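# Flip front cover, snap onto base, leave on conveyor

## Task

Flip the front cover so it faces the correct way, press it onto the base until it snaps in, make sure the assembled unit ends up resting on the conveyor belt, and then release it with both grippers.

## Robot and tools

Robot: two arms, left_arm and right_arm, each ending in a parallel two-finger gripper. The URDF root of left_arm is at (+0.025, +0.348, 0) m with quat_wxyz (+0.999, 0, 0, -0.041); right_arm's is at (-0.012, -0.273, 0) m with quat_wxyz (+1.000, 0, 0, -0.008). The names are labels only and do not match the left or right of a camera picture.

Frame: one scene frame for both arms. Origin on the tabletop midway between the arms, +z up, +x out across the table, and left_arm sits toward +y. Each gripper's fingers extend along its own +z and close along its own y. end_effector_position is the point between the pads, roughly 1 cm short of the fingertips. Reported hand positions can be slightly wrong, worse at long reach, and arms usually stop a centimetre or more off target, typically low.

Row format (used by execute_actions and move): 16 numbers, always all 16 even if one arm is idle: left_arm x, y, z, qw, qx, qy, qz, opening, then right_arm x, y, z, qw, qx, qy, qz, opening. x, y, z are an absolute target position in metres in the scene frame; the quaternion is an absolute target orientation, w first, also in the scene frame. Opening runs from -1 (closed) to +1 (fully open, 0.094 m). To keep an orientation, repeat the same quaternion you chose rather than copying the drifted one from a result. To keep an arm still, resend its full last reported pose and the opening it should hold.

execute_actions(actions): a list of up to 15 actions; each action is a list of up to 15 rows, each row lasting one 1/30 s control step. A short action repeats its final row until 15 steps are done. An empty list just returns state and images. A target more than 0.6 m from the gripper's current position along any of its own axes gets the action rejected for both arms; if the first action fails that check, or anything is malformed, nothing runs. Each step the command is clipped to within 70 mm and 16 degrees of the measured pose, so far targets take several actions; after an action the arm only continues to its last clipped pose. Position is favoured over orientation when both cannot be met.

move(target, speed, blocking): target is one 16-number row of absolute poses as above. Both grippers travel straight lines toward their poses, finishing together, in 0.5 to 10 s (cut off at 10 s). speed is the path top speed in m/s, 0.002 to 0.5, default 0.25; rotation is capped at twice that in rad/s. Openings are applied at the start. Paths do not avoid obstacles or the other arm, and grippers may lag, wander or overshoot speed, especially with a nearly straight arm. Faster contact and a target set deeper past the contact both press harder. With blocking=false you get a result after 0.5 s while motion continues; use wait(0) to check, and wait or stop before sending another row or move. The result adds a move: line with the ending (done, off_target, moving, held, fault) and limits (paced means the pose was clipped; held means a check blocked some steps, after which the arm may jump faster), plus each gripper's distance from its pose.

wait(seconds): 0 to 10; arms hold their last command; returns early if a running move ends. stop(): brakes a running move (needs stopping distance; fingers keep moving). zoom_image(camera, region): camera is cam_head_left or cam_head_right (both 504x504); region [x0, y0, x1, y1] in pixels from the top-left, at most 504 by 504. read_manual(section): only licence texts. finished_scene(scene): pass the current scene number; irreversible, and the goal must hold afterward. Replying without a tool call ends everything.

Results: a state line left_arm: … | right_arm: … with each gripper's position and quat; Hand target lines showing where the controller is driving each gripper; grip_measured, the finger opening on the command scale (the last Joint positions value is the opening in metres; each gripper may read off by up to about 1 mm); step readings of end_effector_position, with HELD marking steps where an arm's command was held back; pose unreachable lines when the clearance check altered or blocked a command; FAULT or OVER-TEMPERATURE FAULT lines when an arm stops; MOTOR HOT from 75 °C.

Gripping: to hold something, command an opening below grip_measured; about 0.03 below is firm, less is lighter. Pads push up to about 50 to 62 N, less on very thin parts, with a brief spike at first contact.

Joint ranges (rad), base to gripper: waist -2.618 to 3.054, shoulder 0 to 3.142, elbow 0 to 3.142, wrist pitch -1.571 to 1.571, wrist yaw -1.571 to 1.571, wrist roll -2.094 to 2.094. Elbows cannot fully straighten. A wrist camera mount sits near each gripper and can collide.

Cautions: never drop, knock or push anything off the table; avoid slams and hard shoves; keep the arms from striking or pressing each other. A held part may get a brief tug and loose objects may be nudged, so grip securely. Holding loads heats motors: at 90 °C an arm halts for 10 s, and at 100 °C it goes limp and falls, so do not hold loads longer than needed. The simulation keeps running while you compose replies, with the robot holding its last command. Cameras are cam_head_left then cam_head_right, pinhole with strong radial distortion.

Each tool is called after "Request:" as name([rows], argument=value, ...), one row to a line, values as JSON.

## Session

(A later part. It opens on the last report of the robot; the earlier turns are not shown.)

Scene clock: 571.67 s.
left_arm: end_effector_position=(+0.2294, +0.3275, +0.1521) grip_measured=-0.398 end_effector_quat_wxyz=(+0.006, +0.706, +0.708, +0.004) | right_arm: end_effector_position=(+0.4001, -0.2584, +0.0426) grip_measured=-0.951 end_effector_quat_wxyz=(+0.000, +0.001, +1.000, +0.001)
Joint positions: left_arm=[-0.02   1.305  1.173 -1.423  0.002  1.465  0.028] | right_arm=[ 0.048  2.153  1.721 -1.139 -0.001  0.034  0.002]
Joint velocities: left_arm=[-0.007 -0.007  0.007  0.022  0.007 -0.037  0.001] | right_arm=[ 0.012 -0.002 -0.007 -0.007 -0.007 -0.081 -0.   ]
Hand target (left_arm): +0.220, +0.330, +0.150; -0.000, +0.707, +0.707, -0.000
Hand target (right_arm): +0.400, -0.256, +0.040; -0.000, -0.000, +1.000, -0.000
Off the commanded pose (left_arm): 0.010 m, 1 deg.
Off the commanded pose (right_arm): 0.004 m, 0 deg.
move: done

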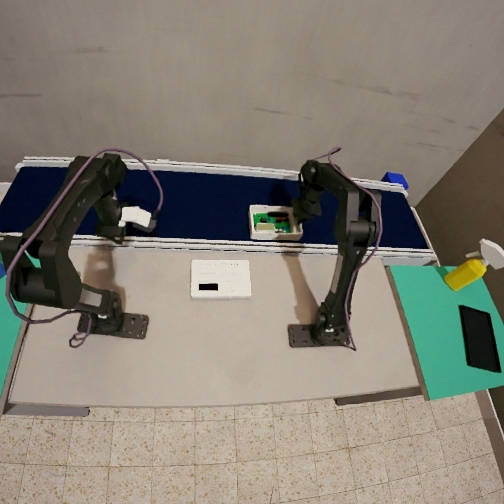

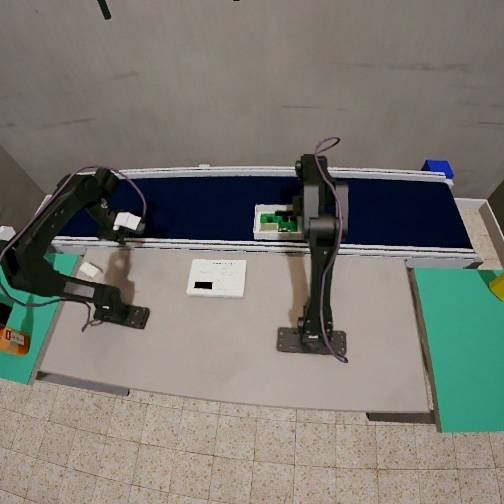

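Request:
move(target=[0.22,0.33,0.15,0,0.707,0.707,0,-0.4, 0.405,-0.056,0.047,0,0,1,0,-1], speed=0.08)

Request:
move(target=[0.22,0.33,0.15,0,0.707,0.707,0,-0.4, 0.403,-0.062,0.045,0,0,1,0,-0.6])

Request:
move(target=[0.36,0.22,0.1,0.346,0.626,0.598,-0.362,0.7, 0.40,-0.064,0.10,0,0,1,0,-0.6], speed=0.2)

Request:
move(target=[0.405,0.16,0.04,0.346,0.626,0.598,-0.362,0.7, 0.40,-0.13,0.09,0.354,-0.612,0.612,0.354,-1])

Request:
move(target=[0.405,0.15,0.04,0.346,0.626,0.598,-0.362,0.7, 0.409,-0.092,0.04,0.354,-0.612,0.612,0.354,-1], speed=0.08)

Request:
move(target=[0.405,0.115,0.045,0.346,0.626,0.598,-0.362,0.7, 0.409,-0.054,0.045,0.354,-0.612,0.612,0.354,-1], speed=0.02)

Request:
zoom_image(camera="cam_head_left", region=[150,160,290,260])

Scene clock: 585.60 s.
left_arm: end_effector_position=(+0.2294, +0.3275, +0.1521) grip_measured=-0.398 end_effector_quat_wxyz=(+0.006, +0.706, +0.708, +0.004) | right_arm: end_effector_position=(+0.4052, -0.0583, +0.0439) grip_measured=-0.951 end_effector_quat_wxyz=(-0.002, -0.005, +1.000, +0.001)
Joint positions: left_arm=[-0.02   1.305  1.173 -1.423  0.002  1.465  0.028] | right_arm=[ 0.487  2.419  2.175 -1.329 -0.003  0.463  0.002]
Joint velocities: left_arm=[ 0.007 -0.007 -0.007 -0.066 -0.022 -0.066  0.001] | right_arm=[-0.012  0.012 -0.012  0.007 -0.066  0.022  0.   ]
Hand target (left_arm): +0.220, +0.330, +0.150; -0.000, +0.707, +0.707, -0.000
Hand target (right_arm): +0.407, -0.057, +0.047; -0.000, +0.000, +1.000, -0.002
Off the commanded pose (left_arm): 0.010 m, 1 deg.
Off the commanded pose (right_arm): 0.004 m, 1 deg.
move: done

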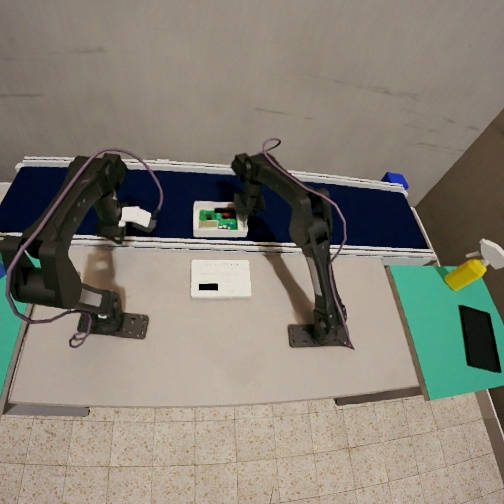

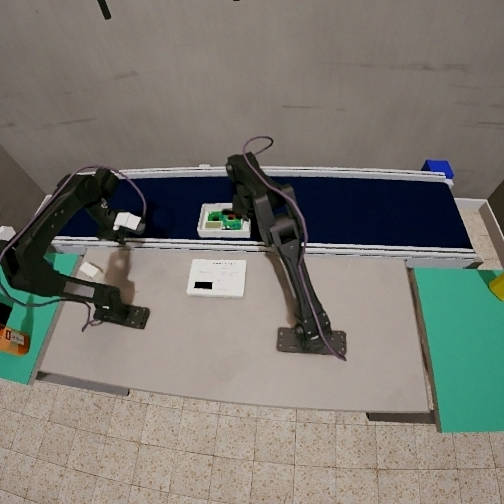

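Scene clock: 586.37 s.
left_arm: end_effector_position=(+0.2294, +0.3275, +0.1521) grip_measured=-0.398 end_effector_quat_wxyz=(+0.006, +0.706, +0.708, +0.004) | right_arm: end_effector_position=(+0.4020, -0.0599, +0.0400) grip_measured=-0.603 end_effector_quat_wxyz=(-0.008, -0.004, +1.000, -0.002)
Joint positions: left_arm=[-0.02   1.305  1.173 -1.423  0.002  1.465  0.028] | right_arm=[ 0.487  2.419  2.16  -1.327 -0.003  0.463  0.019]
Joint velocities: left_arm=[-0.022 -0.002  0.002 -0.037 -0.022 -0.022 -0.   ] | right_arm=[-0.012 -0.002  0.007  0.022 -0.022  0.022  0.001]
Hand target (left_arm): +0.220, +0.330, +0.150; -0.000, +0.707, +0.707, -0.000
Hand target (right_arm): +0.403, -0.062, +0.045; -0.000, -0.000, +1.000, -0.000
Off the commanded pose (left_arm): 0.010 m, 1 deg.
Off the commanded pose (right_arm): 0.006 m, 1 deg.
move: done

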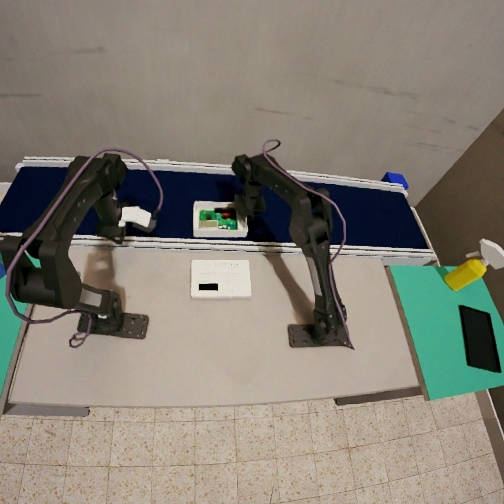

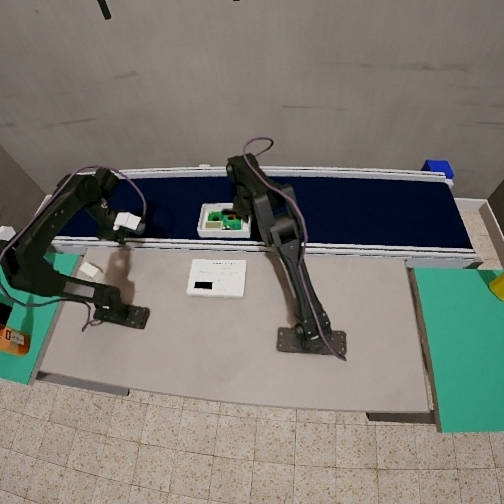

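Scene clock: 589.53 s.
left_arm: end_effector_position=(+0.3516, +0.2236, +0.0945) grip_measured=+0.698 end_effector_quat_wxyz=(+0.333, +0.625, +0.608, -0.359) | right_arm: end_effector_position=(+0.3967, -0.0626, +0.0884) grip_measured=-0.603 end_effector_quat_wxyz=(-0.012, -0.004, +1.000, -0.004)
Joint positions: left_arm=[ 0.163  1.966  1.29  -1.107  1.011  1.797  0.08 ] | right_arm=[ 0.487  2.419  2.352 -1.529 -0.003  0.463  0.019]
Joint velocities: left_arm=[ 0.012  0.002 -0.007  0.051  0.051  0.095 -0.001] | right_arm=[-0.007  0.007 -0.007 -0.051 -0.022  0.022  0.001]
Hand target (left_arm): +0.360, +0.221, +0.098; +0.349, +0.626, +0.598, -0.359
Hand target (right_arm): +0.401, -0.064, +0.100; +0.000, -0.000, +1.000, +0.000
Off the commanded pose (left_arm): 0.011 m, 2 deg.
Off the commanded pose (right_arm): 0.012 m, 2 deg.
move: off_target (left_arm, right_arm)

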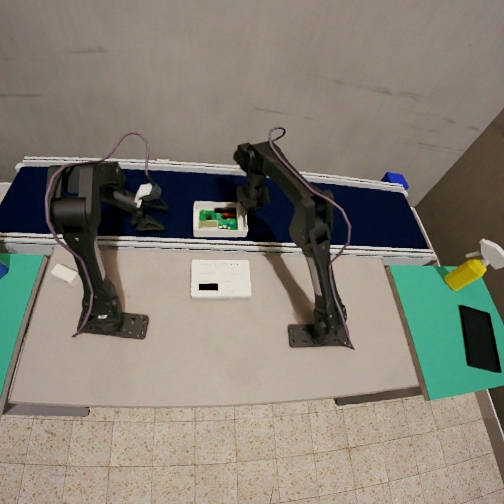

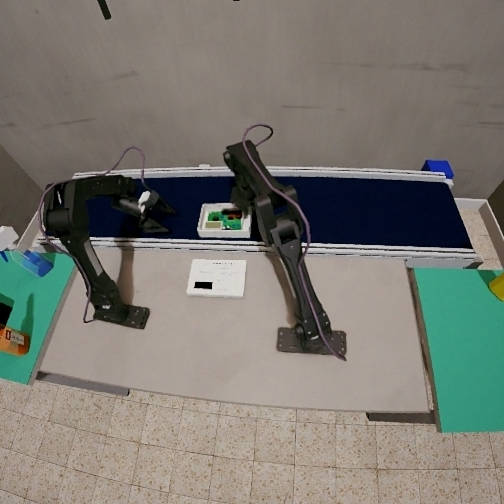

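Scene clock: 593.93 s.
left_arm: end_effector_position=(+0.4001, +0.1660, +0.0370) grip_measured=+0.698 end_effector_quat_wxyz=(+0.338, +0.630, +0.604, -0.352) | right_arm: end_effector_position=(+0.3950, -0.1298, +0.0886) grip_measured=-0.979 end_effector_quat_wxyz=(-0.348, +0.616, -0.615, -0.350)
Joint positions: left_arm=[ 0.001  2.159  1.341 -0.687  1.019  1.496  0.08 ] | right_arm=[-0.011  2.192  1.616 -1.044 -1.031 -1.627  0.001]
Joint velocities: left_arm=[-0.012  0.007 -0.022 -0.007 -0.037  0.007  0.   ] | right_arm=[ 0.007  0.012  0.012  0.007  0.022 -0.051 -0.   ]
Hand target (left_arm): +0.405, +0.161, +0.039; +0.346, +0.626, +0.598, -0.361
Hand target (right_arm): +0.399, -0.130, +0.091; -0.353, +0.611, -0.612, -0.358
Off the commanded pose (left_arm): 0.008 m, 2 deg.
Off the commanded pose (right_arm): 0.005 m, 1 deg.
move: done

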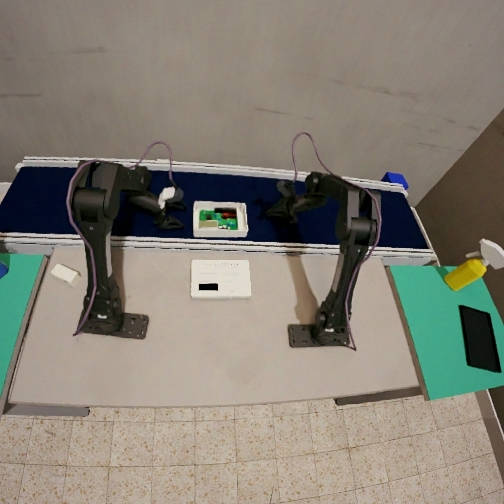

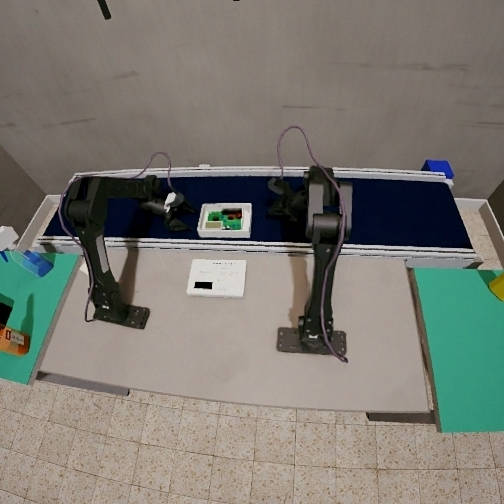

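Scene clock: 595.27 s.
left_arm: end_effector_position=(+0.4027, +0.1553, +0.0376) grip_measured=+0.698 end_effector_quat_wxyz=(+0.340, +0.631, +0.603, -0.352) | right_arm: end_effector_position=(+0.4153, -0.0959, +0.0478) grip_measured=-0.979 end_effector_quat_wxyz=(-0.358, +0.621, -0.610, -0.338)
Joint positions: left_arm=[-0.026  2.159  1.341 -0.64   1.018  1.445  0.08 ] | right_arm=[ 0.071  2.272  1.577 -0.751 -1.025 -1.463  0.001]
Joint velocities: left_arm=[ 0.002  0.007 -0.027  0.007 -0.037 -0.007 -0.001] | right_arm=[-0.002  0.002 -0.002  0.007 -0.066  0.022  0.001]
Hand target (left_arm): +0.405, +0.150, +0.040; +0.346, +0.626, +0.598, -0.362
Hand target (right_arm): +0.409, -0.092, +0.040; -0.353, +0.613, -0.612, -0.354
Off the commanded pose (left_arm): 0.006 m, 2 deg.
Off the commanded pose (right_arm): 0.011 m, 2 deg.
move: off_target (right_arm)

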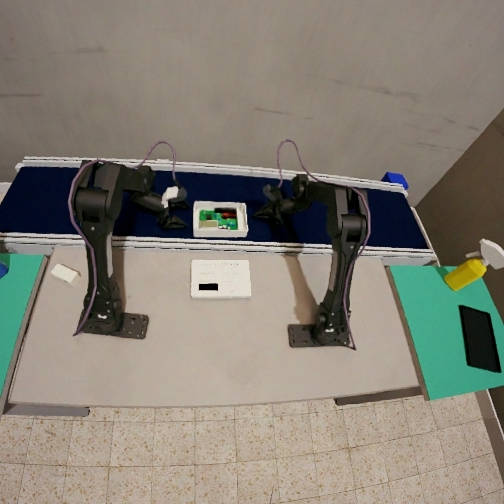

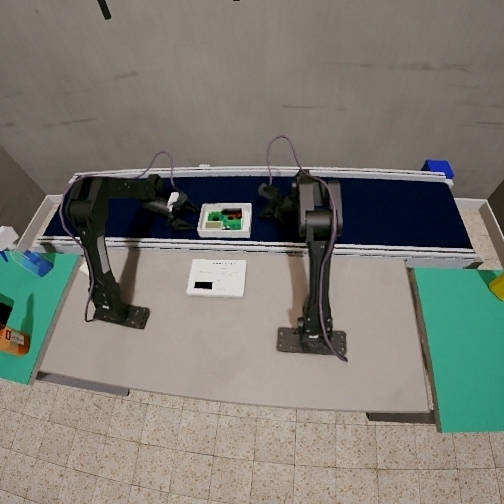

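Scene clock: 597.63 s.
left_arm: end_effector_position=(+0.4102, +0.1341, +0.0374) grip_measured=+0.698 end_effector_quat_wxyz=(+0.335, +0.618, +0.619, -0.350) | right_arm: end_effector_position=(+0.4232, -0.0767, +0.0409) grip_measured=-0.979 end_effector_quat_wxyz=(-0.353, +0.606, -0.631, -0.332)
Joint positions: left_arm=[-0.08   2.159  1.341 -0.53   0.996  1.285  0.08 ] | right_arm=[ 0.119  2.272  1.551 -0.61  -0.993 -1.296  0.001]
Joint velocities: left_arm=[-0.002  0.002 -0.007 -0.022  0.007 -0.007 -0.   ] | right_arm=[ 0.007  0.002  0.007  0.007 -0.022  0.11   0.   ]
Hand target (left_arm): +0.405, +0.116, +0.045; +0.345, +0.627, +0.598, -0.362
Hand target (right_arm): +0.409, -0.055, +0.045; -0.352, +0.613, -0.612, -0.354
Off the commanded pose (left_arm): 0.021 m, 3 deg.
Off the commanded pose (right_arm): 0.027 m, 3 deg.
move: off_target (left_arm, right_arm)

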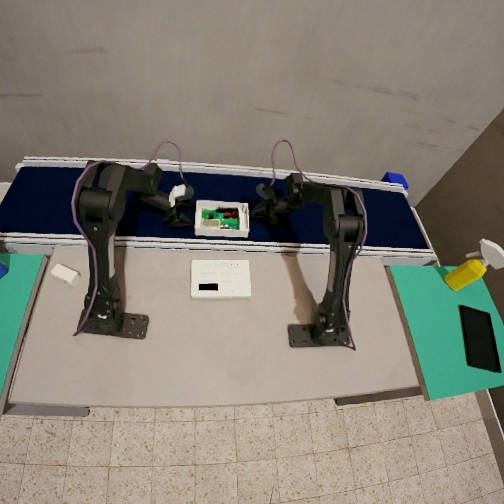

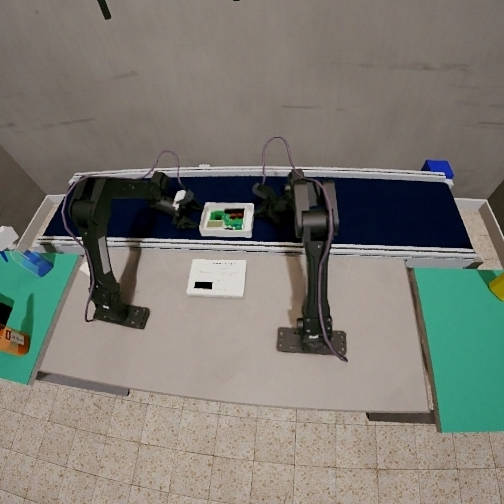

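Region (150, 160, 290, 260) of cam_head_left's 504x504 image, scaled by 3.600, with more detail than that image has; it fills the top 360 rows of this view, and the rest is white.

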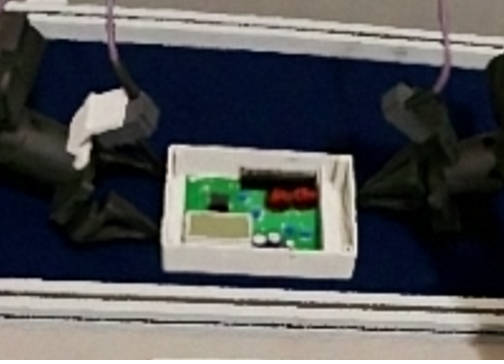

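Base registered at left y 0.134, right y −0.077. Now fetching the cover.

Request:
move(target=[0.41,0.165,0.045,0.346,0.626,0.598,-0.362,0.7, 0.42,-0.105,0.05,0.354,-0.612,0.612,0.354,-1], speed=0.04)

Request:
move(target=[0.36,0.165,0.11,0.346,0.626,0.598,-0.362,0.7, 0.36,-0.105,0.11,0.354,-0.612,0.612,0.354,-1], speed=0.15)

Request:
move(target=[0.19,0.165,0.08,0.346,0.626,0.598,-0.362,0.7, 0.19,-0.10,0.08,0.354,-0.612,0.612,0.354,-1], speed=0.2)

Request:
move(target=[0.168,0.15,0.022,0.346,0.626,0.598,-0.362,0.7, 0.168,-0.085,0.024,0.354,-0.612,0.612,0.354,-1], speed=0.06)

Request:
zoom_image(camera="cam_head_left", region=[130,180,330,330])

Scene clock: 610.77 s.
left_arm: end_effector_position=(+0.4085, +0.1659, +0.0457) grip_measured=+0.698 end_effector_quat_wxyz=(+0.346, +0.631, +0.601, -0.348) | right_arm: end_effector_position=(+0.4163, -0.1047, +0.0472) grip_measured=-0.979 end_effector_quat_wxyz=(-0.350, +0.615, -0.616, -0.345)
Joint positions: left_arm=[ 0.003  2.159  1.378 -0.704  1.023  1.493  0.08 ] | right_arm=[ 0.05   2.295  1.617 -0.824 -1.027 -1.496  0.001]
Joint velocities: left_arm=[-0.017 -0.017  0.002 -0.051  0.022  0.022 -0.   ] | right_arm=[-0.007 -0.012 -0.012 -0.051  0.007 -0.022  0.   ]
Hand target (left_arm): +0.410, +0.165, +0.045; +0.347, +0.625, +0.599, -0.361
Hand target (right_arm): +0.420, -0.105, +0.050; -0.355, +0.611, -0.613, -0.353
Off the commanded pose (left_arm): 0.002 m, 2 deg.
Off the commanded pose (right_arm): 0.005 m, 1 deg.
move: done

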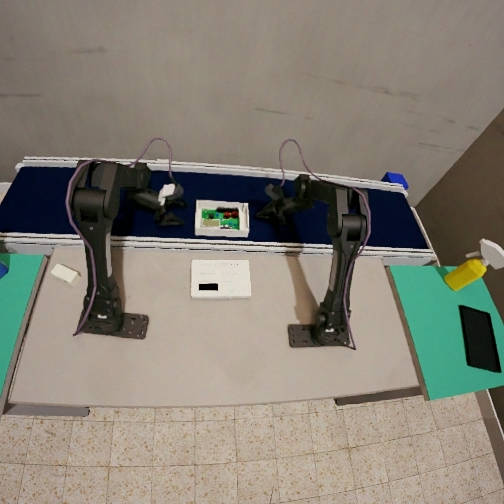

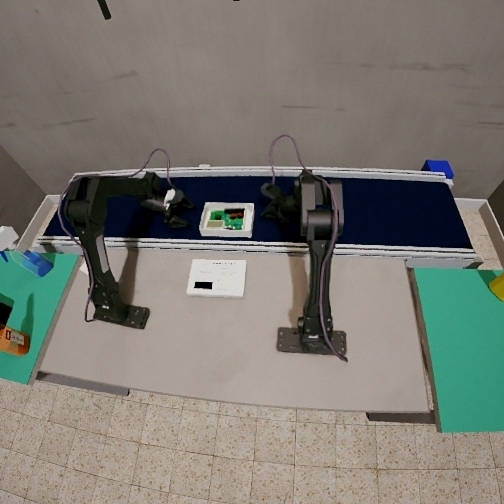

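Scene clock: 611.87 s.
left_arm: end_effector_position=(+0.3731, +0.1686, +0.1081) grip_measured=+0.698 end_effector_quat_wxyz=(+0.353, +0.634, +0.597, -0.342) | right_arm: end_effector_position=(+0.3699, -0.1061, +0.1059) grip_measured=-0.979 end_effector_quat_wxyz=(-0.356, +0.618, -0.612, -0.341)
Joint positions: left_arm=[ 0.003  1.921  1.288 -0.832  1.024  1.493  0.08 ] | right_arm=[ 0.05   2.032  1.437 -0.889 -1.029 -1.496  0.001]
Joint velocities: left_arm=[-0.007 -0.017  0.012  0.022  0.007 -0.007 -0.001] | right_arm=[ 0.002  0.007 -0.012 -0.081 -0.125 -0.051 -0.   ]
Hand target (left_arm): +0.361, +0.165, +0.111; +0.346, +0.626, +0.598, -0.362
Hand target (right_arm): +0.361, -0.104, +0.110; -0.354, +0.612, -0.612, -0.354
Off the commanded pose (left_arm): 0.014 m, 3 deg.
Off the commanded pose (right_arm): 0.011 m, 2 deg.
move: off_target (left_arm, right_arm)

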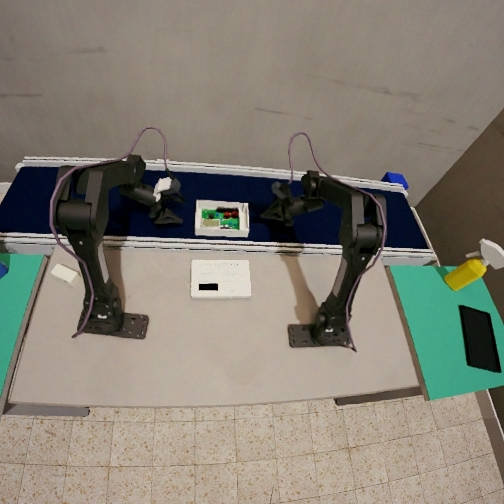

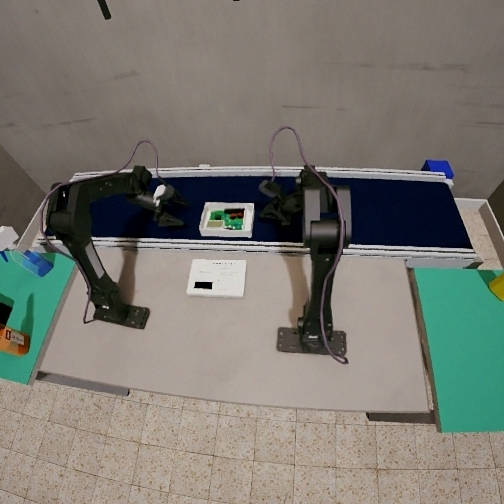

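Scene clock: 613.40 s.
left_arm: end_effector_position=(+0.1945, +0.1653, +0.0802) grip_measured=+0.698 end_effector_quat_wxyz=(+0.342, +0.628, +0.601, -0.357) | right_arm: end_effector_position=(+0.1946, -0.1015, +0.0770) grip_measured=-0.979 end_effector_quat_wxyz=(-0.345, +0.612, -0.619, -0.351)
Joint positions: left_arm=[-0.09   1.299  0.504 -0.562  1.021  1.322  0.08 ] | right_arm=[ 0.102  1.459  0.619 -0.591 -1.023 -1.396  0.001]
Joint velocities: left_arm=[-0.017  0.017  0.002  0.007 -0.022 -0.007 -0.001] | right_arm=[-0.007  0.002  0.022  0.007  0.007  0.037 -0.   ]
Hand target (left_arm): +0.190, +0.163, +0.082; +0.346, +0.626, +0.598, -0.362
Hand target (right_arm): +0.189, -0.099, +0.081; -0.353, +0.612, -0.612, -0.354
Off the commanded pose (left_arm): 0.005 m, 1 deg.
Off the commanded pose (right_arm): 0.006 m, 1 deg.
move: done

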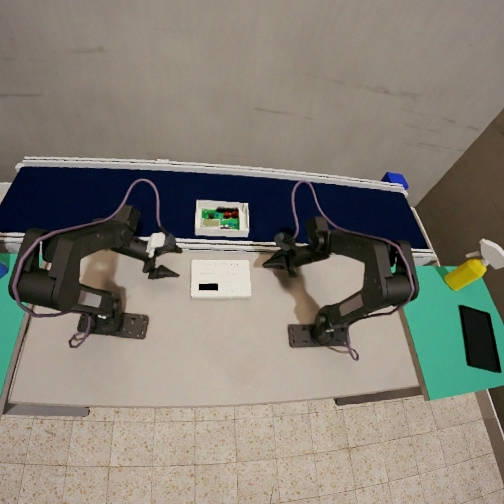

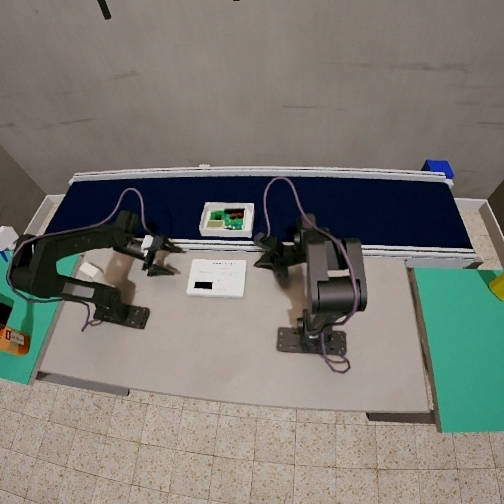

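Scene clock: 615.13 s.
left_arm: end_effector_position=(+0.1767, +0.1492, +0.0294) grip_measured=+0.698 end_effector_quat_wxyz=(+0.361, +0.632, +0.590, -0.350) | right_arm: end_effector_position=(+0.1777, -0.0862, +0.0315) grip_measured=-0.979 end_effector_quat_wxyz=(-0.366, +0.618, -0.608, -0.340)
Joint positions: left_arm=[-0.2    1.396  0.258 -0.002  0.996  1.12   0.08 ] | right_arm=[ 0.185  1.517  0.395 -0.122 -1.012 -1.236  0.001]
Joint velocities: left_arm=[-0.017 -0.007  0.002  0.007  0.007  0.037 -0.   ] | right_arm=[-0.012  0.017 -0.012  0.007 -0.022 -0.037 -0.   ]
Hand target (left_arm): +0.167, +0.150, +0.022; +0.346, +0.626, +0.598, -0.361
Hand target (right_arm): +0.167, -0.085, +0.025; -0.353, +0.613, -0.612, -0.354
Off the commanded pose (left_arm): 0.011 m, 2 deg.
Off the commanded pose (right_arm): 0.012 m, 2 deg.
move: off_target (left_arm, right_arm)

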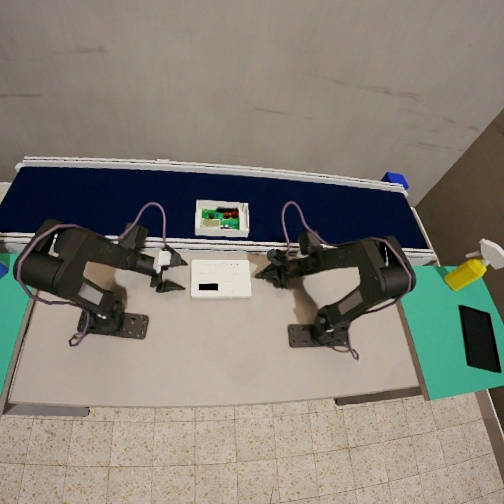

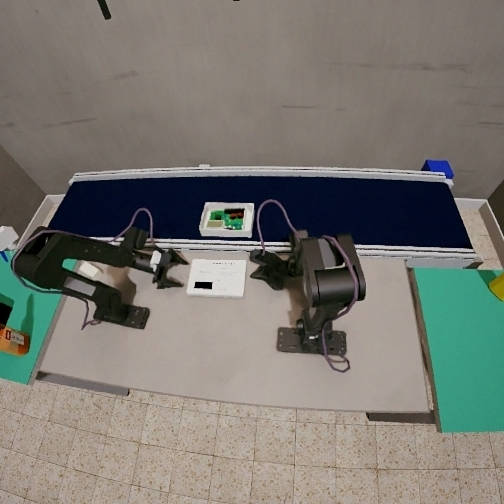

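Region (130, 180, 330, 330) of cam_head_left's 504x504 image, scaled by 2.520, with more detail than that image has; it fills the top 378 rows of this view, and the rest is white.

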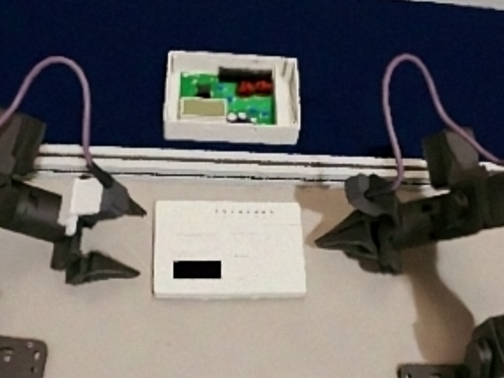

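Request:
execute_actions([
  [[0.163,0.147,0.013,0.346,0.626,0.598,-0.362,0.7, 0.162,-0.081,0.015,0.354,-0.612,0.612,0.354,-1]],
  [[0.163,0.143,0.013,0.346,0.626,0.598,-0.362,0.7, 0.162,-0.077,0.015,0.354,-0.612,0.612,0.354,-1]],
])

Scene clock: 620.87 s.
left_arm: end_effector_position=(+0.1734, +0.1412, +0.0216) grip_measured=+0.698 end_effector_quat_wxyz=(+0.364, +0.632, +0.587, -0.350) | right_arm: end_effector_position=(+0.1742, -0.0772, +0.0233) grip_measured=-0.979 end_effector_quat_wxyz=(-0.369, +0.618, -0.606, -0.339)
Joint positions: left_arm=[-0.252  1.439  0.215  0.16   0.976  1.036  0.08 ] | right_arm=[ 0.235  1.544  0.348  0.034 -0.997 -1.146  0.001]
Joint velocities: left_arm=[ 0.002  0.012 -0.017 -0.037 -0.007  0.051 -0.   ] | right_arm=[ 0.002  0.007 -0.012  0.007  0.022  0.037  0.   ]
Hand target (left_arm): +0.163, +0.143, +0.014; +0.346, +0.626, +0.598, -0.362
Hand target (right_arm): +0.162, -0.077, +0.016; -0.354, +0.612, -0.612, -0.354
Off the commanded pose (left_arm): 0.014 m, 3 deg.
Off the commanded pose (right_arm): 0.015 m, 3 deg.
Step readings (end_effector_position; steps 1 to 15: 1st action; 16 to 30: 2nd action):
0: left_arm (+0.1772, +0.1491, +0.0295) | right_arm (+0.1780, -0.0862, +0.0317)
1: left_arm (+0.1768, +0.1485, +0.0288) | right_arm (+0.1778, -0.0856, +0.0310)
2: left_arm (+0.1753, +0.1478, +0.0271) | right_arm (+0.1759, -0.0845, +0.0294)
4: left_arm (+0.1700, +0.1477, +0.0220) | right_arm (+0.1702, -0.0832, +0.0248)
8: left_arm (+0.1664, +0.1478, +0.0175) | right_arm (+0.1667, -0.0828, +0.0202)
15: left_arm (+0.1707, +0.1464, +0.0193) | right_arm (+0.1711, -0.0820, +0.0215)
16: left_arm (+0.1710, +0.1457, +0.0194) | right_arm (+0.1714, -0.0814, +0.0216)
17: left_arm (+0.1705, +0.1444, +0.0197) | right_arm (+0.1712, -0.0801, +0.0218)
19: left_arm (+0.1703, +0.1426, +0.0203) | right_arm (+0.1712, -0.0782, +0.0223)
23: left_arm (+0.1720, +0.1416, +0.0211) | right_arm (+0.1727, -0.0774, +0.0229)
30: end_effector_position above

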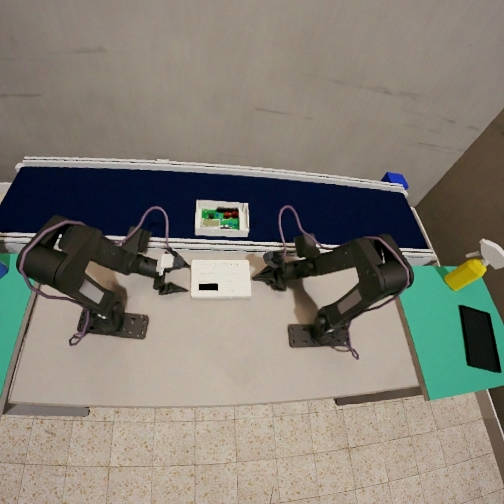

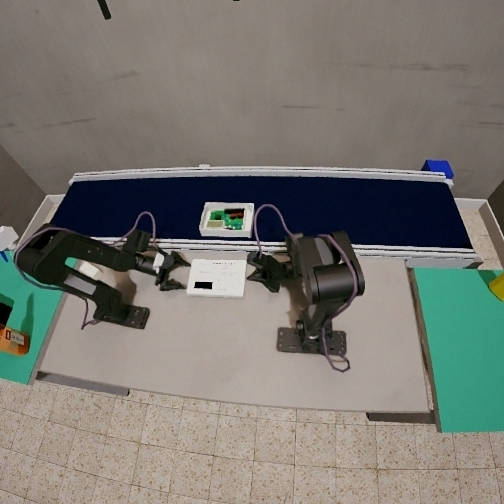

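Request:
execute_actions([
  [[0.171,0.141,0.020,0.346,0.626,0.598,-0.362,0.7, 0.171,-0.076,0.022,0.354,-0.612,0.612,0.354,-1]],
  [[0.171,0.134,0.021,0.346,0.626,0.598,-0.362,0.7, 0.171,-0.070,0.023,0.354,-0.612,0.612,0.354,-1]],
  [[0.171,0.128,0.025,0.346,0.626,0.598,-0.362,0.7, 0.171,-0.064,0.026,0.354,-0.612,0.612,0.354,-1]],
  [[0.171,0.122,0.030,0.346,0.626,0.598,-0.362,0.7, 0.171,-0.059,0.030,0.354,-0.612,0.612,0.354,-1]],
  [[0.171,0.122,0.04,0.346,0.626,0.598,-0.362,0.7, 0.171,-0.059,0.04,0.354,-0.612,0.612,0.354,-1]],
  [[0.172,0.121,0.052,0.346,0.626,0.598,-0.362,0.7, 0.172,-0.058,0.052,0.354,-0.612,0.612,0.354,-1]],
  [[0.175,0.121,0.065,0.346,0.626,0.598,-0.362,0.7, 0.175,-0.058,0.065,0.354,-0.612,0.612,0.354,-1]],
  [[0.18,0.120,0.08,0.346,0.626,0.598,-0.362,0.7, 0.18,-0.058,0.08,0.354,-0.612,0.612,0.354,-1]],
  [[0.19,0.120,0.095,0.346,0.626,0.598,-0.362,0.7, 0.19,-0.058,0.095,0.354,-0.612,0.612,0.354,-1]],
  [[0.205,0.119,0.11,0.346,0.626,0.598,-0.362,0.7, 0.205,-0.058,0.11,0.354,-0.612,0.612,0.354,-1]],
])

Request:
zoom_image(camera="cam_head_left", region=[130,180,330,330])

Scene clock: 643.67 s.
left_arm: end_effector_position=(+0.2051, +0.1336, +0.0891) grip_measured=+0.699 end_effector_quat_wxyz=(+0.322, +0.617, +0.636, -0.332) | right_arm: end_effector_position=(+0.2068, -0.0740, +0.0867) grip_measured=-0.979 end_effector_quat_wxyz=(-0.329, +0.606, -0.650, -0.321)
Joint positions: left_arm=[-0.284  1.247  0.532 -0.382  0.873  0.95   0.08 ] | right_arm=[ 0.259  1.393  0.64  -0.434 -0.898 -1.07   0.001]
Joint velocities: left_arm=[ 0.002 -0.017  0.002 -0.007 -0.051  0.007 -0.   ] | right_arm=[-0.007  0.007 -0.017 -0.007  0.037  0.051 -0.001]
Hand target (left_arm): +0.205, +0.121, +0.109; +0.346, +0.626, +0.599, -0.361
Hand target (right_arm): +0.205, -0.060, +0.109; -0.353, +0.613, -0.612, -0.353
Off the commanded pose (left_arm): 0.026 m, 6 deg.
Off the commanded pose (right_arm): 0.028 m, 6 deg.
Step readings (end_effector_position; steps 1 to 15: 1st action; 16 to 30: 2nd action; 31 to 45: 3rd action; 46 to 60: 4th action; 61 to 75: 5th action; 76 to 90: 6th action; 91 to 105: 7th action; 106 to 120: 8th action; 121 to 135: 9th action; 136 to 150: 10th action):
0: left_arm (+0.1738, +0.1411, +0.0218) | right_arm (+0.1745, -0.0771, +0.0234)
1: left_arm (+0.1734, +0.1413, +0.0216) | right_arm (+0.1742, -0.0772, +0.0233)
2: left_arm (+0.1730, +0.1414, +0.0214) | right_arm (+0.1739, -0.0772, +0.0232)
4: left_arm (+0.1722, +0.1417, +0.0209) | right_arm (+0.1731, -0.0774, +0.0228)
8: left_arm (+0.1712, +0.1420, +0.0203) | right_arm (+0.1723, -0.0776, +0.0225)
15: left_arm (+0.1707, +0.1422, +0.0200) | right_arm (+0.1719, -0.0777, +0.0223)
16: left_arm (+0.1701, +0.1415, +0.0197) | right_arm (+0.1714, -0.0772, +0.0220)
17: left_arm (+0.1684, +0.1399, +0.0196) | right_arm (+0.1701, -0.0757, +0.0218)
19: left_arm (+0.1667, +0.1382, +0.0193) | right_arm (+0.1681, -0.0738, +0.0217)
23: left_arm (+0.1675, +0.1380, +0.0188) | right_arm (+0.1682, -0.0734, +0.0215)
30: left_arm (+0.1679, +0.1379, +0.0187) | right_arm (+0.1687, -0.0734, +0.0215)
31: left_arm (+0.1673, +0.1373, +0.0183) | right_arm (+0.1684, -0.0728, +0.0212)
32: left_arm (+0.1677, +0.1373, +0.0170) | right_arm (+0.1679, -0.0723, +0.0204)
34: left_arm (+0.1677, +0.1372, +0.0157) | right_arm (+0.1680, -0.0723, +0.0194)
38: left_arm (+0.1678, +0.1370, +0.0149) | right_arm (+0.1683, -0.0724, +0.0184)
45: left_arm (+0.1678, +0.1368, +0.0147) | right_arm (+0.1684, -0.0724, +0.0181)
46: left_arm (+0.1674, +0.1364, +0.0142) | right_arm (+0.1680, -0.0720, +0.0177)
47: left_arm (+0.1676, +0.1363, +0.0135) | right_arm (+0.1677, -0.0718, +0.0169)
49: left_arm (+0.1678, +0.1360, +0.0130) | right_arm (+0.1679, -0.0720, +0.0158)
53: left_arm (+0.1677, +0.1359, +0.0120) | right_arm (+0.1679, -0.0720, +0.0149)
60: left_arm (+0.1677, +0.1359, +0.0118) | right_arm (+0.1680, -0.0720, +0.0145)
61: left_arm (+0.1677, +0.1356, +0.0128) | right_arm (+0.1680, -0.0720, +0.0152)
62: left_arm (+0.1682, +0.1356, +0.0143) | right_arm (+0.1676, -0.0719, +0.0162)
64: left_arm (+0.1684, +0.1354, +0.0169) | right_arm (+0.1677, -0.0722, +0.0174)
68: left_arm (+0.1675, +0.1352, +0.0178) | right_arm (+0.1665, -0.0725, +0.0170)
75: left_arm (+0.1664, +0.1354, +0.0174) | right_arm (+0.1652, -0.0723, +0.0167)
76: left_arm (+0.1662, +0.1352, +0.0185) | right_arm (+0.1646, -0.0722, +0.0175)
77: left_arm (+0.1661, +0.1350, +0.0208) | right_arm (+0.1644, -0.0723, +0.0191)
79: left_arm (+0.1677, +0.1345, +0.0252) | right_arm (+0.1661, -0.0728, +0.0224)
83: left_arm (+0.1685, +0.1346, +0.0274) | right_arm (+0.1673, -0.0730, +0.0244)
90: left_arm (+0.1677, +0.1349, +0.0272) | right_arm (+0.1664, -0.0729, +0.0248)
91: left_arm (+0.1677, +0.1348, +0.0284) | right_arm (+0.1662, -0.0727, +0.0261)
92: left_arm (+0.1680, +0.1345, +0.0308) | right_arm (+0.1668, -0.0726, +0.0283)
94: left_arm (+0.1705, +0.1341, +0.0353) | right_arm (+0.1699, -0.0728, +0.0323)
98: left_arm (+0.1712, +0.1343, +0.0374) | right_arm (+0.1706, -0.0731, +0.0345)
105: left_arm (+0.1696, +0.1349, +0.0370) | right_arm (+0.1691, -0.0727, +0.0353)
106: left_arm (+0.1695, +0.1348, +0.0384) | right_arm (+0.1690, -0.0725, +0.0368)
107: left_arm (+0.1704, +0.1344, +0.0410) | right_arm (+0.1700, -0.0724, +0.0392)
109: left_arm (+0.1744, +0.1339, +0.0465) | right_arm (+0.1751, -0.0729, +0.0444)
113: left_arm (+0.1771, +0.1339, +0.0507) | right_arm (+0.1784, -0.0733, +0.0487)
120: left_arm (+0.1749, +0.1344, +0.0502) | right_arm (+0.1754, -0.0730, +0.0491)
121: left_arm (+0.1752, +0.1344, +0.0517) | right_arm (+0.1756, -0.0727, +0.0508)
122: left_arm (+0.1770, +0.1343, +0.0544) | right_arm (+0.1774, -0.0726, +0.0534)
124: left_arm (+0.1838, +0.1341, +0.0608) | right_arm (+0.1857, -0.0729, +0.0595)
128: left_arm (+0.1894, +0.1340, +0.0660) | right_arm (+0.1917, -0.0733, +0.0644)
135: left_arm (+0.1869, +0.1344, +0.0657) | right_arm (+0.1879, -0.0731, +0.0646)
136: left_arm (+0.1873, +0.1344, +0.0678) | right_arm (+0.1882, -0.0729, +0.0669)
137: left_arm (+0.1898, +0.1344, +0.0715) | right_arm (+0.1907, -0.0727, +0.0704)
139: left_arm (+0.1995, +0.1339, +0.0811) | right_arm (+0.2019, -0.0733, +0.0796)
143: left_arm (+0.2078, +0.1334, +0.0894) | right_arm (+0.2109, -0.0740, +0.0871)
150: end_effector_position above

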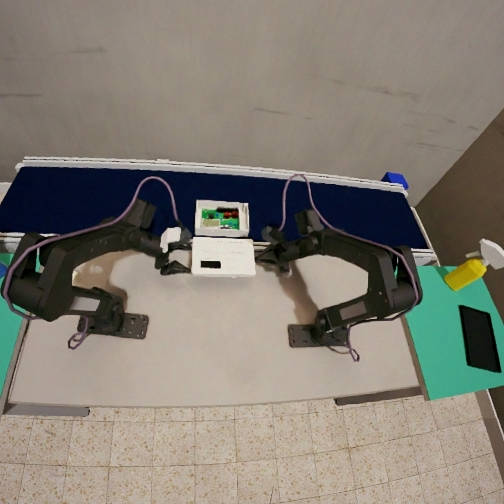

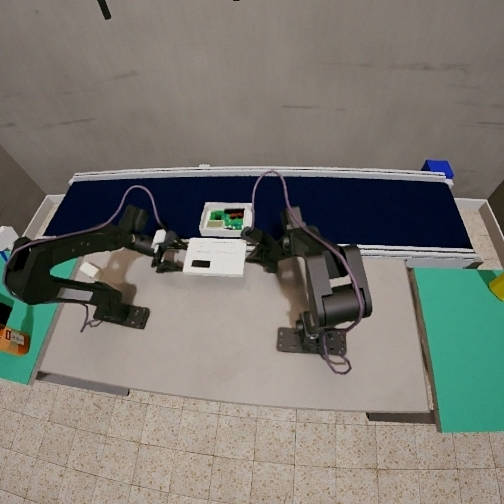

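Region (130, 180, 330, 330) of cam_head_left's 504x504 image, scaled by 2.520, with more detail than that image has; it fills the top 378 rows of this view, and the rest is white.

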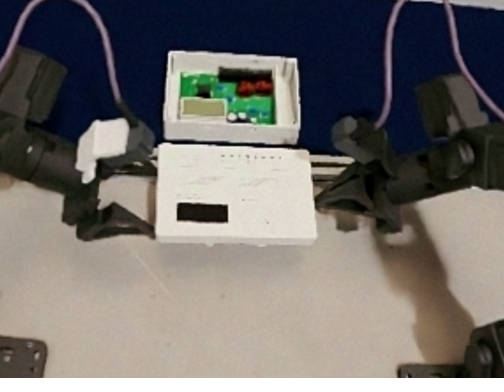

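Request:
execute_actions([
  [[0.225,0.119,0.112,0.346,0.626,0.598,-0.362,0.7, 0.225,-0.058,0.117,0.354,-0.612,0.612,0.354,-1]],
  [[0.245,0.119,0.112,0.346,0.626,0.598,-0.362,0.7, 0.245,-0.058,0.117,0.354,-0.612,0.612,0.354,-1]],
  [[0.265,0.118,0.112,0.346,0.626,0.598,-0.362,0.7, 0.265,-0.057,0.117,0.354,-0.612,0.612,0.354,-1]],
  [[0.285,0.118,0.11,0.346,0.626,0.598,-0.362,0.7, 0.285,-0.057,0.115,0.354,-0.612,0.612,0.354,-1]],
  [[0.305,0.118,0.108,0.346,0.626,0.598,-0.362,0.7, 0.305,-0.057,0.113,0.354,-0.612,0.612,0.354,-1]],
  [[0.325,0.117,0.105,0.346,0.626,0.598,-0.362,0.7, 0.325,-0.056,0.11,0.354,-0.612,0.612,0.354,-1]],
  [[0.345,0.117,0.10,0.346,0.626,0.598,-0.362,0.7, 0.345,-0.056,0.105,0.354,-0.612,0.612,0.354,-1]],
  [[0.365,0.116,0.097,0.346,0.626,0.598,-0.362,0.7, 0.365,-0.056,0.102,0.354,-0.612,0.612,0.354,-1]],
  [[0.385,0.116,0.093,0.346,0.626,0.598,-0.362,0.7, 0.385,-0.055,0.098,0.354,-0.612,0.612,0.354,-1]],
  [[0.40,0.115,0.088,0.346,0.626,0.598,-0.362,0.7, 0.40,-0.055,0.093,0.354,-0.612,0.612,0.354,-1]],
])

Request:
zoom_image(camera="cam_head_left", region=[170,175,275,250])

Request:
zoom_image(camera="cam_head_right", region=[175,175,280,250])

Scene clock: 660.57 s.
left_arm: end_effector_position=(+0.4012, +0.1346, +0.0710) grip_measured=+0.699 end_effector_quat_wxyz=(+0.322, +0.623, +0.634, -0.326) | right_arm: end_effector_position=(+0.4029, -0.0755, +0.0778) grip_measured=-0.979 end_effector_quat_wxyz=(-0.336, +0.610, -0.644, -0.318)
Joint positions: left_arm=[-0.099  2.036  1.335 -0.619  0.929  1.247  0.08 ] | right_arm=[ 0.139  2.129  1.504 -0.698 -0.94  -1.267  0.001]
Joint velocities: left_arm=[-0.012  0.012  0.012  0.007 -0.051  0.037 -0.001] | right_arm=[-0.002 -0.002 -0.007 -0.066  0.037  0.007 -0.001]
Hand target (left_arm): +0.399, +0.116, +0.088; +0.346, +0.626, +0.599, -0.360
Hand target (right_arm): +0.400, -0.056, +0.093; -0.354, +0.612, -0.613, -0.352
Off the commanded pose (left_arm): 0.026 m, 6 deg.
Off the commanded pose (right_arm): 0.026 m, 6 deg.
Step readings (end_effector_position; steps 1 to 15: 1st action; 16 to 30: 2nd action; 31 to 45: 3rd action; 46 to 60: 4th action; 61 to 75: 5th action; 76 to 90: 6th action; 91 to 105: 7th action; 106 to 120: 8th action; 121 to 135: 9th action; 136 to 150: 10th action):
0: left_arm (+0.2043, +0.1337, +0.0891) | right_arm (+0.2056, -0.0740, +0.0866)
1: left_arm (+0.2055, +0.1337, +0.0897) | right_arm (+0.2064, -0.0739, +0.0880)
2: left_arm (+0.2093, +0.1338, +0.0902) | right_arm (+0.2102, -0.0738, +0.0899)
4: left_arm (+0.2187, +0.1340, +0.0909) | right_arm (+0.2218, -0.0735, +0.0958)
8: left_arm (+0.2248, +0.1344, +0.0922) | right_arm (+0.2287, -0.0730, +0.1014)
15: left_arm (+0.2237, +0.1348, +0.0915) | right_arm (+0.2262, -0.0728, +0.1016)
16: left_arm (+0.2248, +0.1349, +0.0914) | right_arm (+0.2271, -0.0727, +0.1017)
17: left_arm (+0.2290, +0.1351, +0.0911) | right_arm (+0.2315, -0.0726, +0.1016)
19: left_arm (+0.2383, +0.1350, +0.0907) | right_arm (+0.2414, -0.0728, +0.1009)
23: left_arm (+0.2432, +0.1348, +0.0911) | right_arm (+0.2459, -0.0732, +0.0995)
30: left_arm (+0.2429, +0.1349, +0.0911) | right_arm (+0.2447, -0.0732, +0.0994)
31: left_arm (+0.2442, +0.1350, +0.0912) | right_arm (+0.2458, -0.0730, +0.0998)
32: left_arm (+0.2486, +0.1351, +0.0911) | right_arm (+0.2503, -0.0729, +0.1001)
34: left_arm (+0.2583, +0.1351, +0.0906) | right_arm (+0.2611, -0.0730, +0.1007)
38: left_arm (+0.2636, +0.1349, +0.0911) | right_arm (+0.2663, -0.0732, +0.1005)
45: left_arm (+0.2633, +0.1350, +0.0910) | right_arm (+0.2655, -0.0733, +0.1003)
46: left_arm (+0.2647, +0.1351, +0.0910) | right_arm (+0.2666, -0.0731, +0.1005)
47: left_arm (+0.2691, +0.1353, +0.0906) | right_arm (+0.2712, -0.0731, +0.1005)
49: left_arm (+0.2787, +0.1352, +0.0899) | right_arm (+0.2815, -0.0732, +0.1000)
53: left_arm (+0.2837, +0.1350, +0.0894) | right_arm (+0.2861, -0.0734, +0.0982)
60: left_arm (+0.2835, +0.1350, +0.0897) | right_arm (+0.2852, -0.0734, +0.0979)
61: left_arm (+0.2848, +0.1352, +0.0895) | right_arm (+0.2863, -0.0735, +0.0980)
62: left_arm (+0.2894, +0.1353, +0.0893) | right_arm (+0.2911, -0.0735, +0.0981)
64: left_arm (+0.2992, +0.1352, +0.0887) | right_arm (+0.3017, -0.0736, +0.0981)
68: left_arm (+0.3045, +0.1351, +0.0883) | right_arm (+0.3067, -0.0738, +0.0969)
75: left_arm (+0.3040, +0.1351, +0.0885) | right_arm (+0.3055, -0.0738, +0.0966)
76: left_arm (+0.3054, +0.1351, +0.0883) | right_arm (+0.3068, -0.0738, +0.0967)
77: left_arm (+0.3099, +0.1352, +0.0878) | right_arm (+0.3117, -0.0737, +0.0966)
79: left_arm (+0.3197, +0.1352, +0.0863) | right_arm (+0.3221, -0.0737, +0.0960)
83: left_arm (+0.3245, +0.1351, +0.0851) | right_arm (+0.3268, -0.0740, +0.0937)
90: left_arm (+0.3243, +0.1351, +0.0855) | right_arm (+0.3260, -0.0741, +0.0933)
91: left_arm (+0.3257, +0.1352, +0.0852) | right_arm (+0.3273, -0.0740, +0.0934)
92: left_arm (+0.3304, +0.1353, +0.0846) | right_arm (+0.3322, -0.0739, +0.0931)
94: left_arm (+0.3401, +0.1353, +0.0827) | right_arm (+0.3425, -0.0740, +0.0921)
98: left_arm (+0.3445, +0.1353, +0.0804) | right_arm (+0.3468, -0.0740, +0.0889)
105: left_arm (+0.3444, +0.1353, +0.0809) | right_arm (+0.3459, -0.0742, +0.0884)
106: left_arm (+0.3458, +0.1353, +0.0810) | right_arm (+0.3473, -0.0742, +0.0885)
107: left_arm (+0.3505, +0.1351, +0.0807) | right_arm (+0.3523, -0.0742, +0.0888)
109: left_arm (+0.3609, +0.1349, +0.0801) | right_arm (+0.3632, -0.0746, +0.0888)
113: left_arm (+0.3663, +0.1348, +0.0791) | right_arm (+0.3685, -0.0749, +0.0869)
120: left_arm (+0.3656, +0.1348, +0.0794) | right_arm (+0.3672, -0.0750, +0.0868)
121: left_arm (+0.3670, +0.1347, +0.0792) | right_arm (+0.3686, -0.0750, +0.0869)
122: left_arm (+0.3718, +0.1349, +0.0788) | right_arm (+0.3738, -0.0748, +0.0869)
124: left_arm (+0.3822, +0.1351, +0.0775) | right_arm (+0.3844, -0.0749, +0.0862)
128: left_arm (+0.3868, +0.1351, +0.0751) | right_arm (+0.3890, -0.0749, +0.0830)
135: left_arm (+0.3861, +0.1352, +0.0756) | right_arm (+0.3877, -0.0750, +0.0826)
136: left_arm (+0.3871, +0.1349, +0.0755) | right_arm (+0.3887, -0.0748, +0.0827)
137: left_arm (+0.3910, +0.1350, +0.0751) | right_arm (+0.3928, -0.0750, +0.0826)
139: left_arm (+0.3984, +0.1347, +0.0735) | right_arm (+0.4006, -0.0754, +0.0817)
143: left_arm (+0.4013, +0.1347, +0.0705) | right_arm (+0.4036, -0.0755, +0.0781)
150: end_effector_position above

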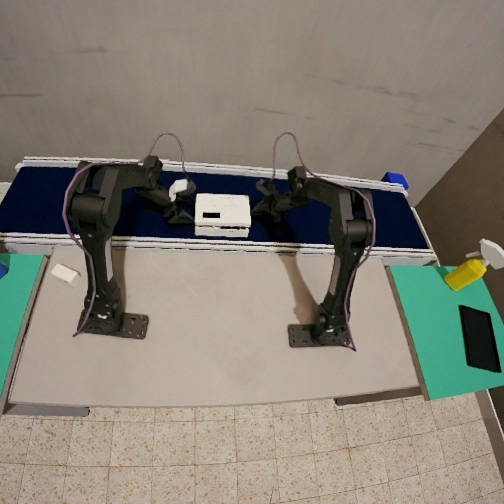

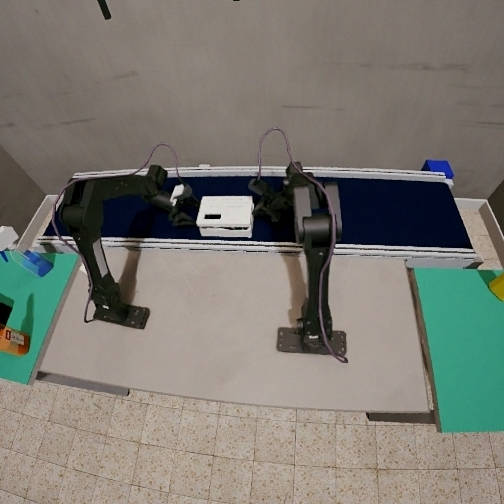

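Region (170, 175, 275, 250) of cam_head_left's 504x504 image, scaled by 4.800, with more detail than that image has; it fills the top 360 rows of this view, and the rest is white.

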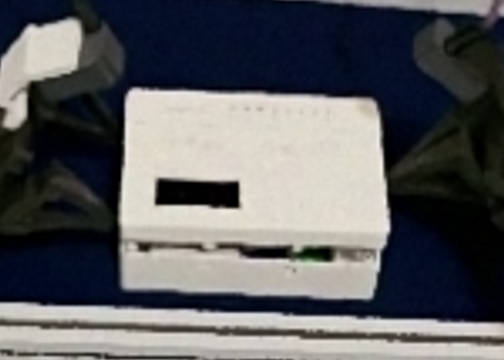

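Region (175, 175, 280, 250) of cam_head_right's 504x504 image, scaled by 4.800, with more detail than that image has; it fills the top 360 rows of this view, and the rest is white.

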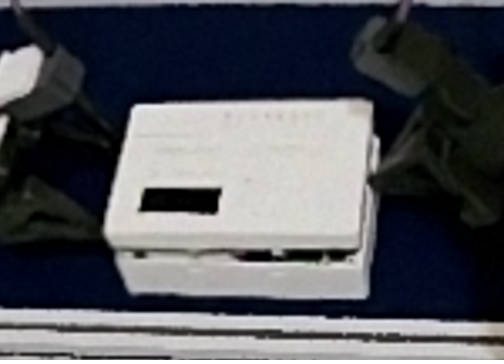

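Request:
execute_actions([
  [[0.405,0.115,0.086,0.342,0.633,0.591,-0.366,0.7, 0.402,-0.056,0.088,0.354,-0.612,0.612,0.354,-1]],
  [[0.405,0.115,0.083,0.342,0.633,0.591,-0.366,0.7, 0.402,-0.056,0.084,0.354,-0.612,0.612,0.354,-1]],
])

Request:
zoom_image(camera="cam_head_left", region=[170,175,275,250])

Request:
zoom_image(camera="cam_head_right", region=[175,175,280,250])

Scene clock: 668.37 s.
left_arm: end_effector_position=(+0.4075, +0.1336, +0.0715) grip_measured=+0.699 end_effector_quat_wxyz=(+0.323, +0.632, +0.622, -0.331) | right_arm: end_effector_position=(+0.4037, -0.0767, +0.0738) grip_measured=-0.979 end_effector_quat_wxyz=(-0.335, +0.610, -0.643, -0.321)
Joint positions: left_arm=[-0.096  2.076  1.395 -0.67   0.943  1.297  0.08 ] | right_arm=[ 0.135  2.143  1.509 -0.7   -0.944 -1.276  0.001]
Joint velocities: left_arm=[-0.007  0.007 -0.012 -0.007  0.007 -0.007  0.   ] | right_arm=[-0.007  0.012 -0.007 -0.022  0.022  0.022 -0.001]
Hand target (left_arm): +0.405, +0.116, +0.083; +0.342, +0.632, +0.592, -0.364
Hand target (right_arm): +0.401, -0.057, +0.084; -0.353, +0.612, -0.613, -0.353
Off the commanded pose (left_arm): 0.022 m, 6 deg.
Off the commanded pose (right_arm): 0.023 m, 6 deg.
Step readings (end_effector_position; steps 1 to 15: 1st action; 16 to 30: 2nd action):
0: left_arm (+0.4010, +0.1347, +0.0710) | right_arm (+0.4026, -0.0756, +0.0778)
1: left_arm (+0.4015, +0.1347, +0.0710) | right_arm (+0.4025, -0.0755, +0.0779)
2: left_arm (+0.4032, +0.1344, +0.0712) | right_arm (+0.4025, -0.0757, +0.0775)
4: left_arm (+0.4057, +0.1336, +0.0710) | right_arm (+0.4038, -0.0766, +0.0769)
8: left_arm (+0.4074, +0.1333, +0.0715) | right_arm (+0.4040, -0.0770, +0.0746)
15: left_arm (+0.4076, +0.1334, +0.0723) | right_arm (+0.4039, -0.0770, +0.0734)
16: left_arm (+0.4075, +0.1334, +0.0722) | right_arm (+0.4039, -0.0770, +0.0734)
17: left_arm (+0.4075, +0.1334, +0.0719) | right_arm (+0.4038, -0.0769, +0.0734)
19: left_arm (+0.4075, +0.1336, +0.0715) | right_arm (+0.4038, -0.0768, +0.0737)
23: left_arm (+0.4075, +0.1336, +0.0714) | right_arm (+0.4037, -0.0767, +0.0738)
30: end_effector_position above

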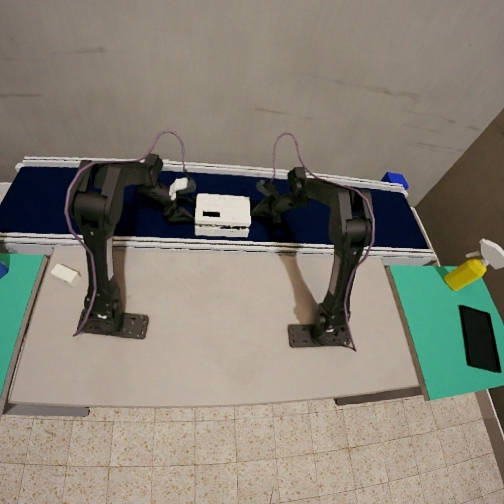

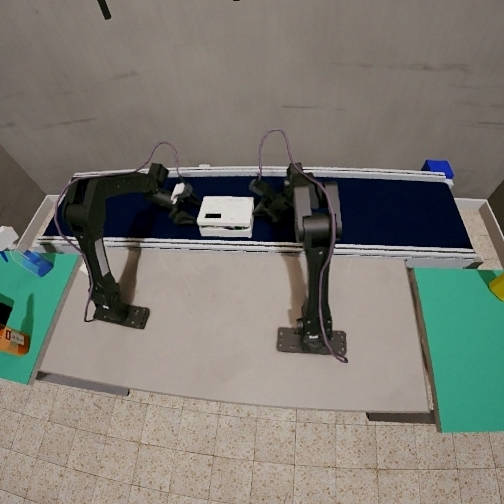

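Region (170, 175, 275, 250) of cam_head_left's 504x504 image, scaled by 4.800, with more detail than that image has; it fills the top 360 rows of this view, and the rest is white.

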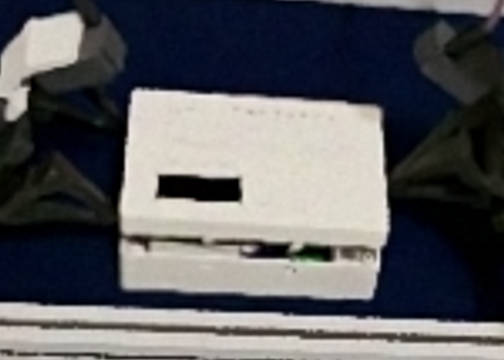

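Region (175, 175, 280, 250) of cam_head_right's 504x504 image, scaled by 4.800, with more detail than that image has; it fills the top 360 rows of this view, and the rest is white.

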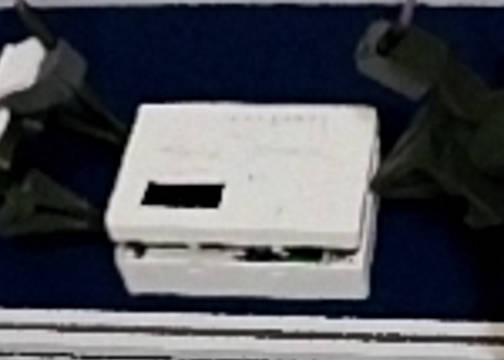

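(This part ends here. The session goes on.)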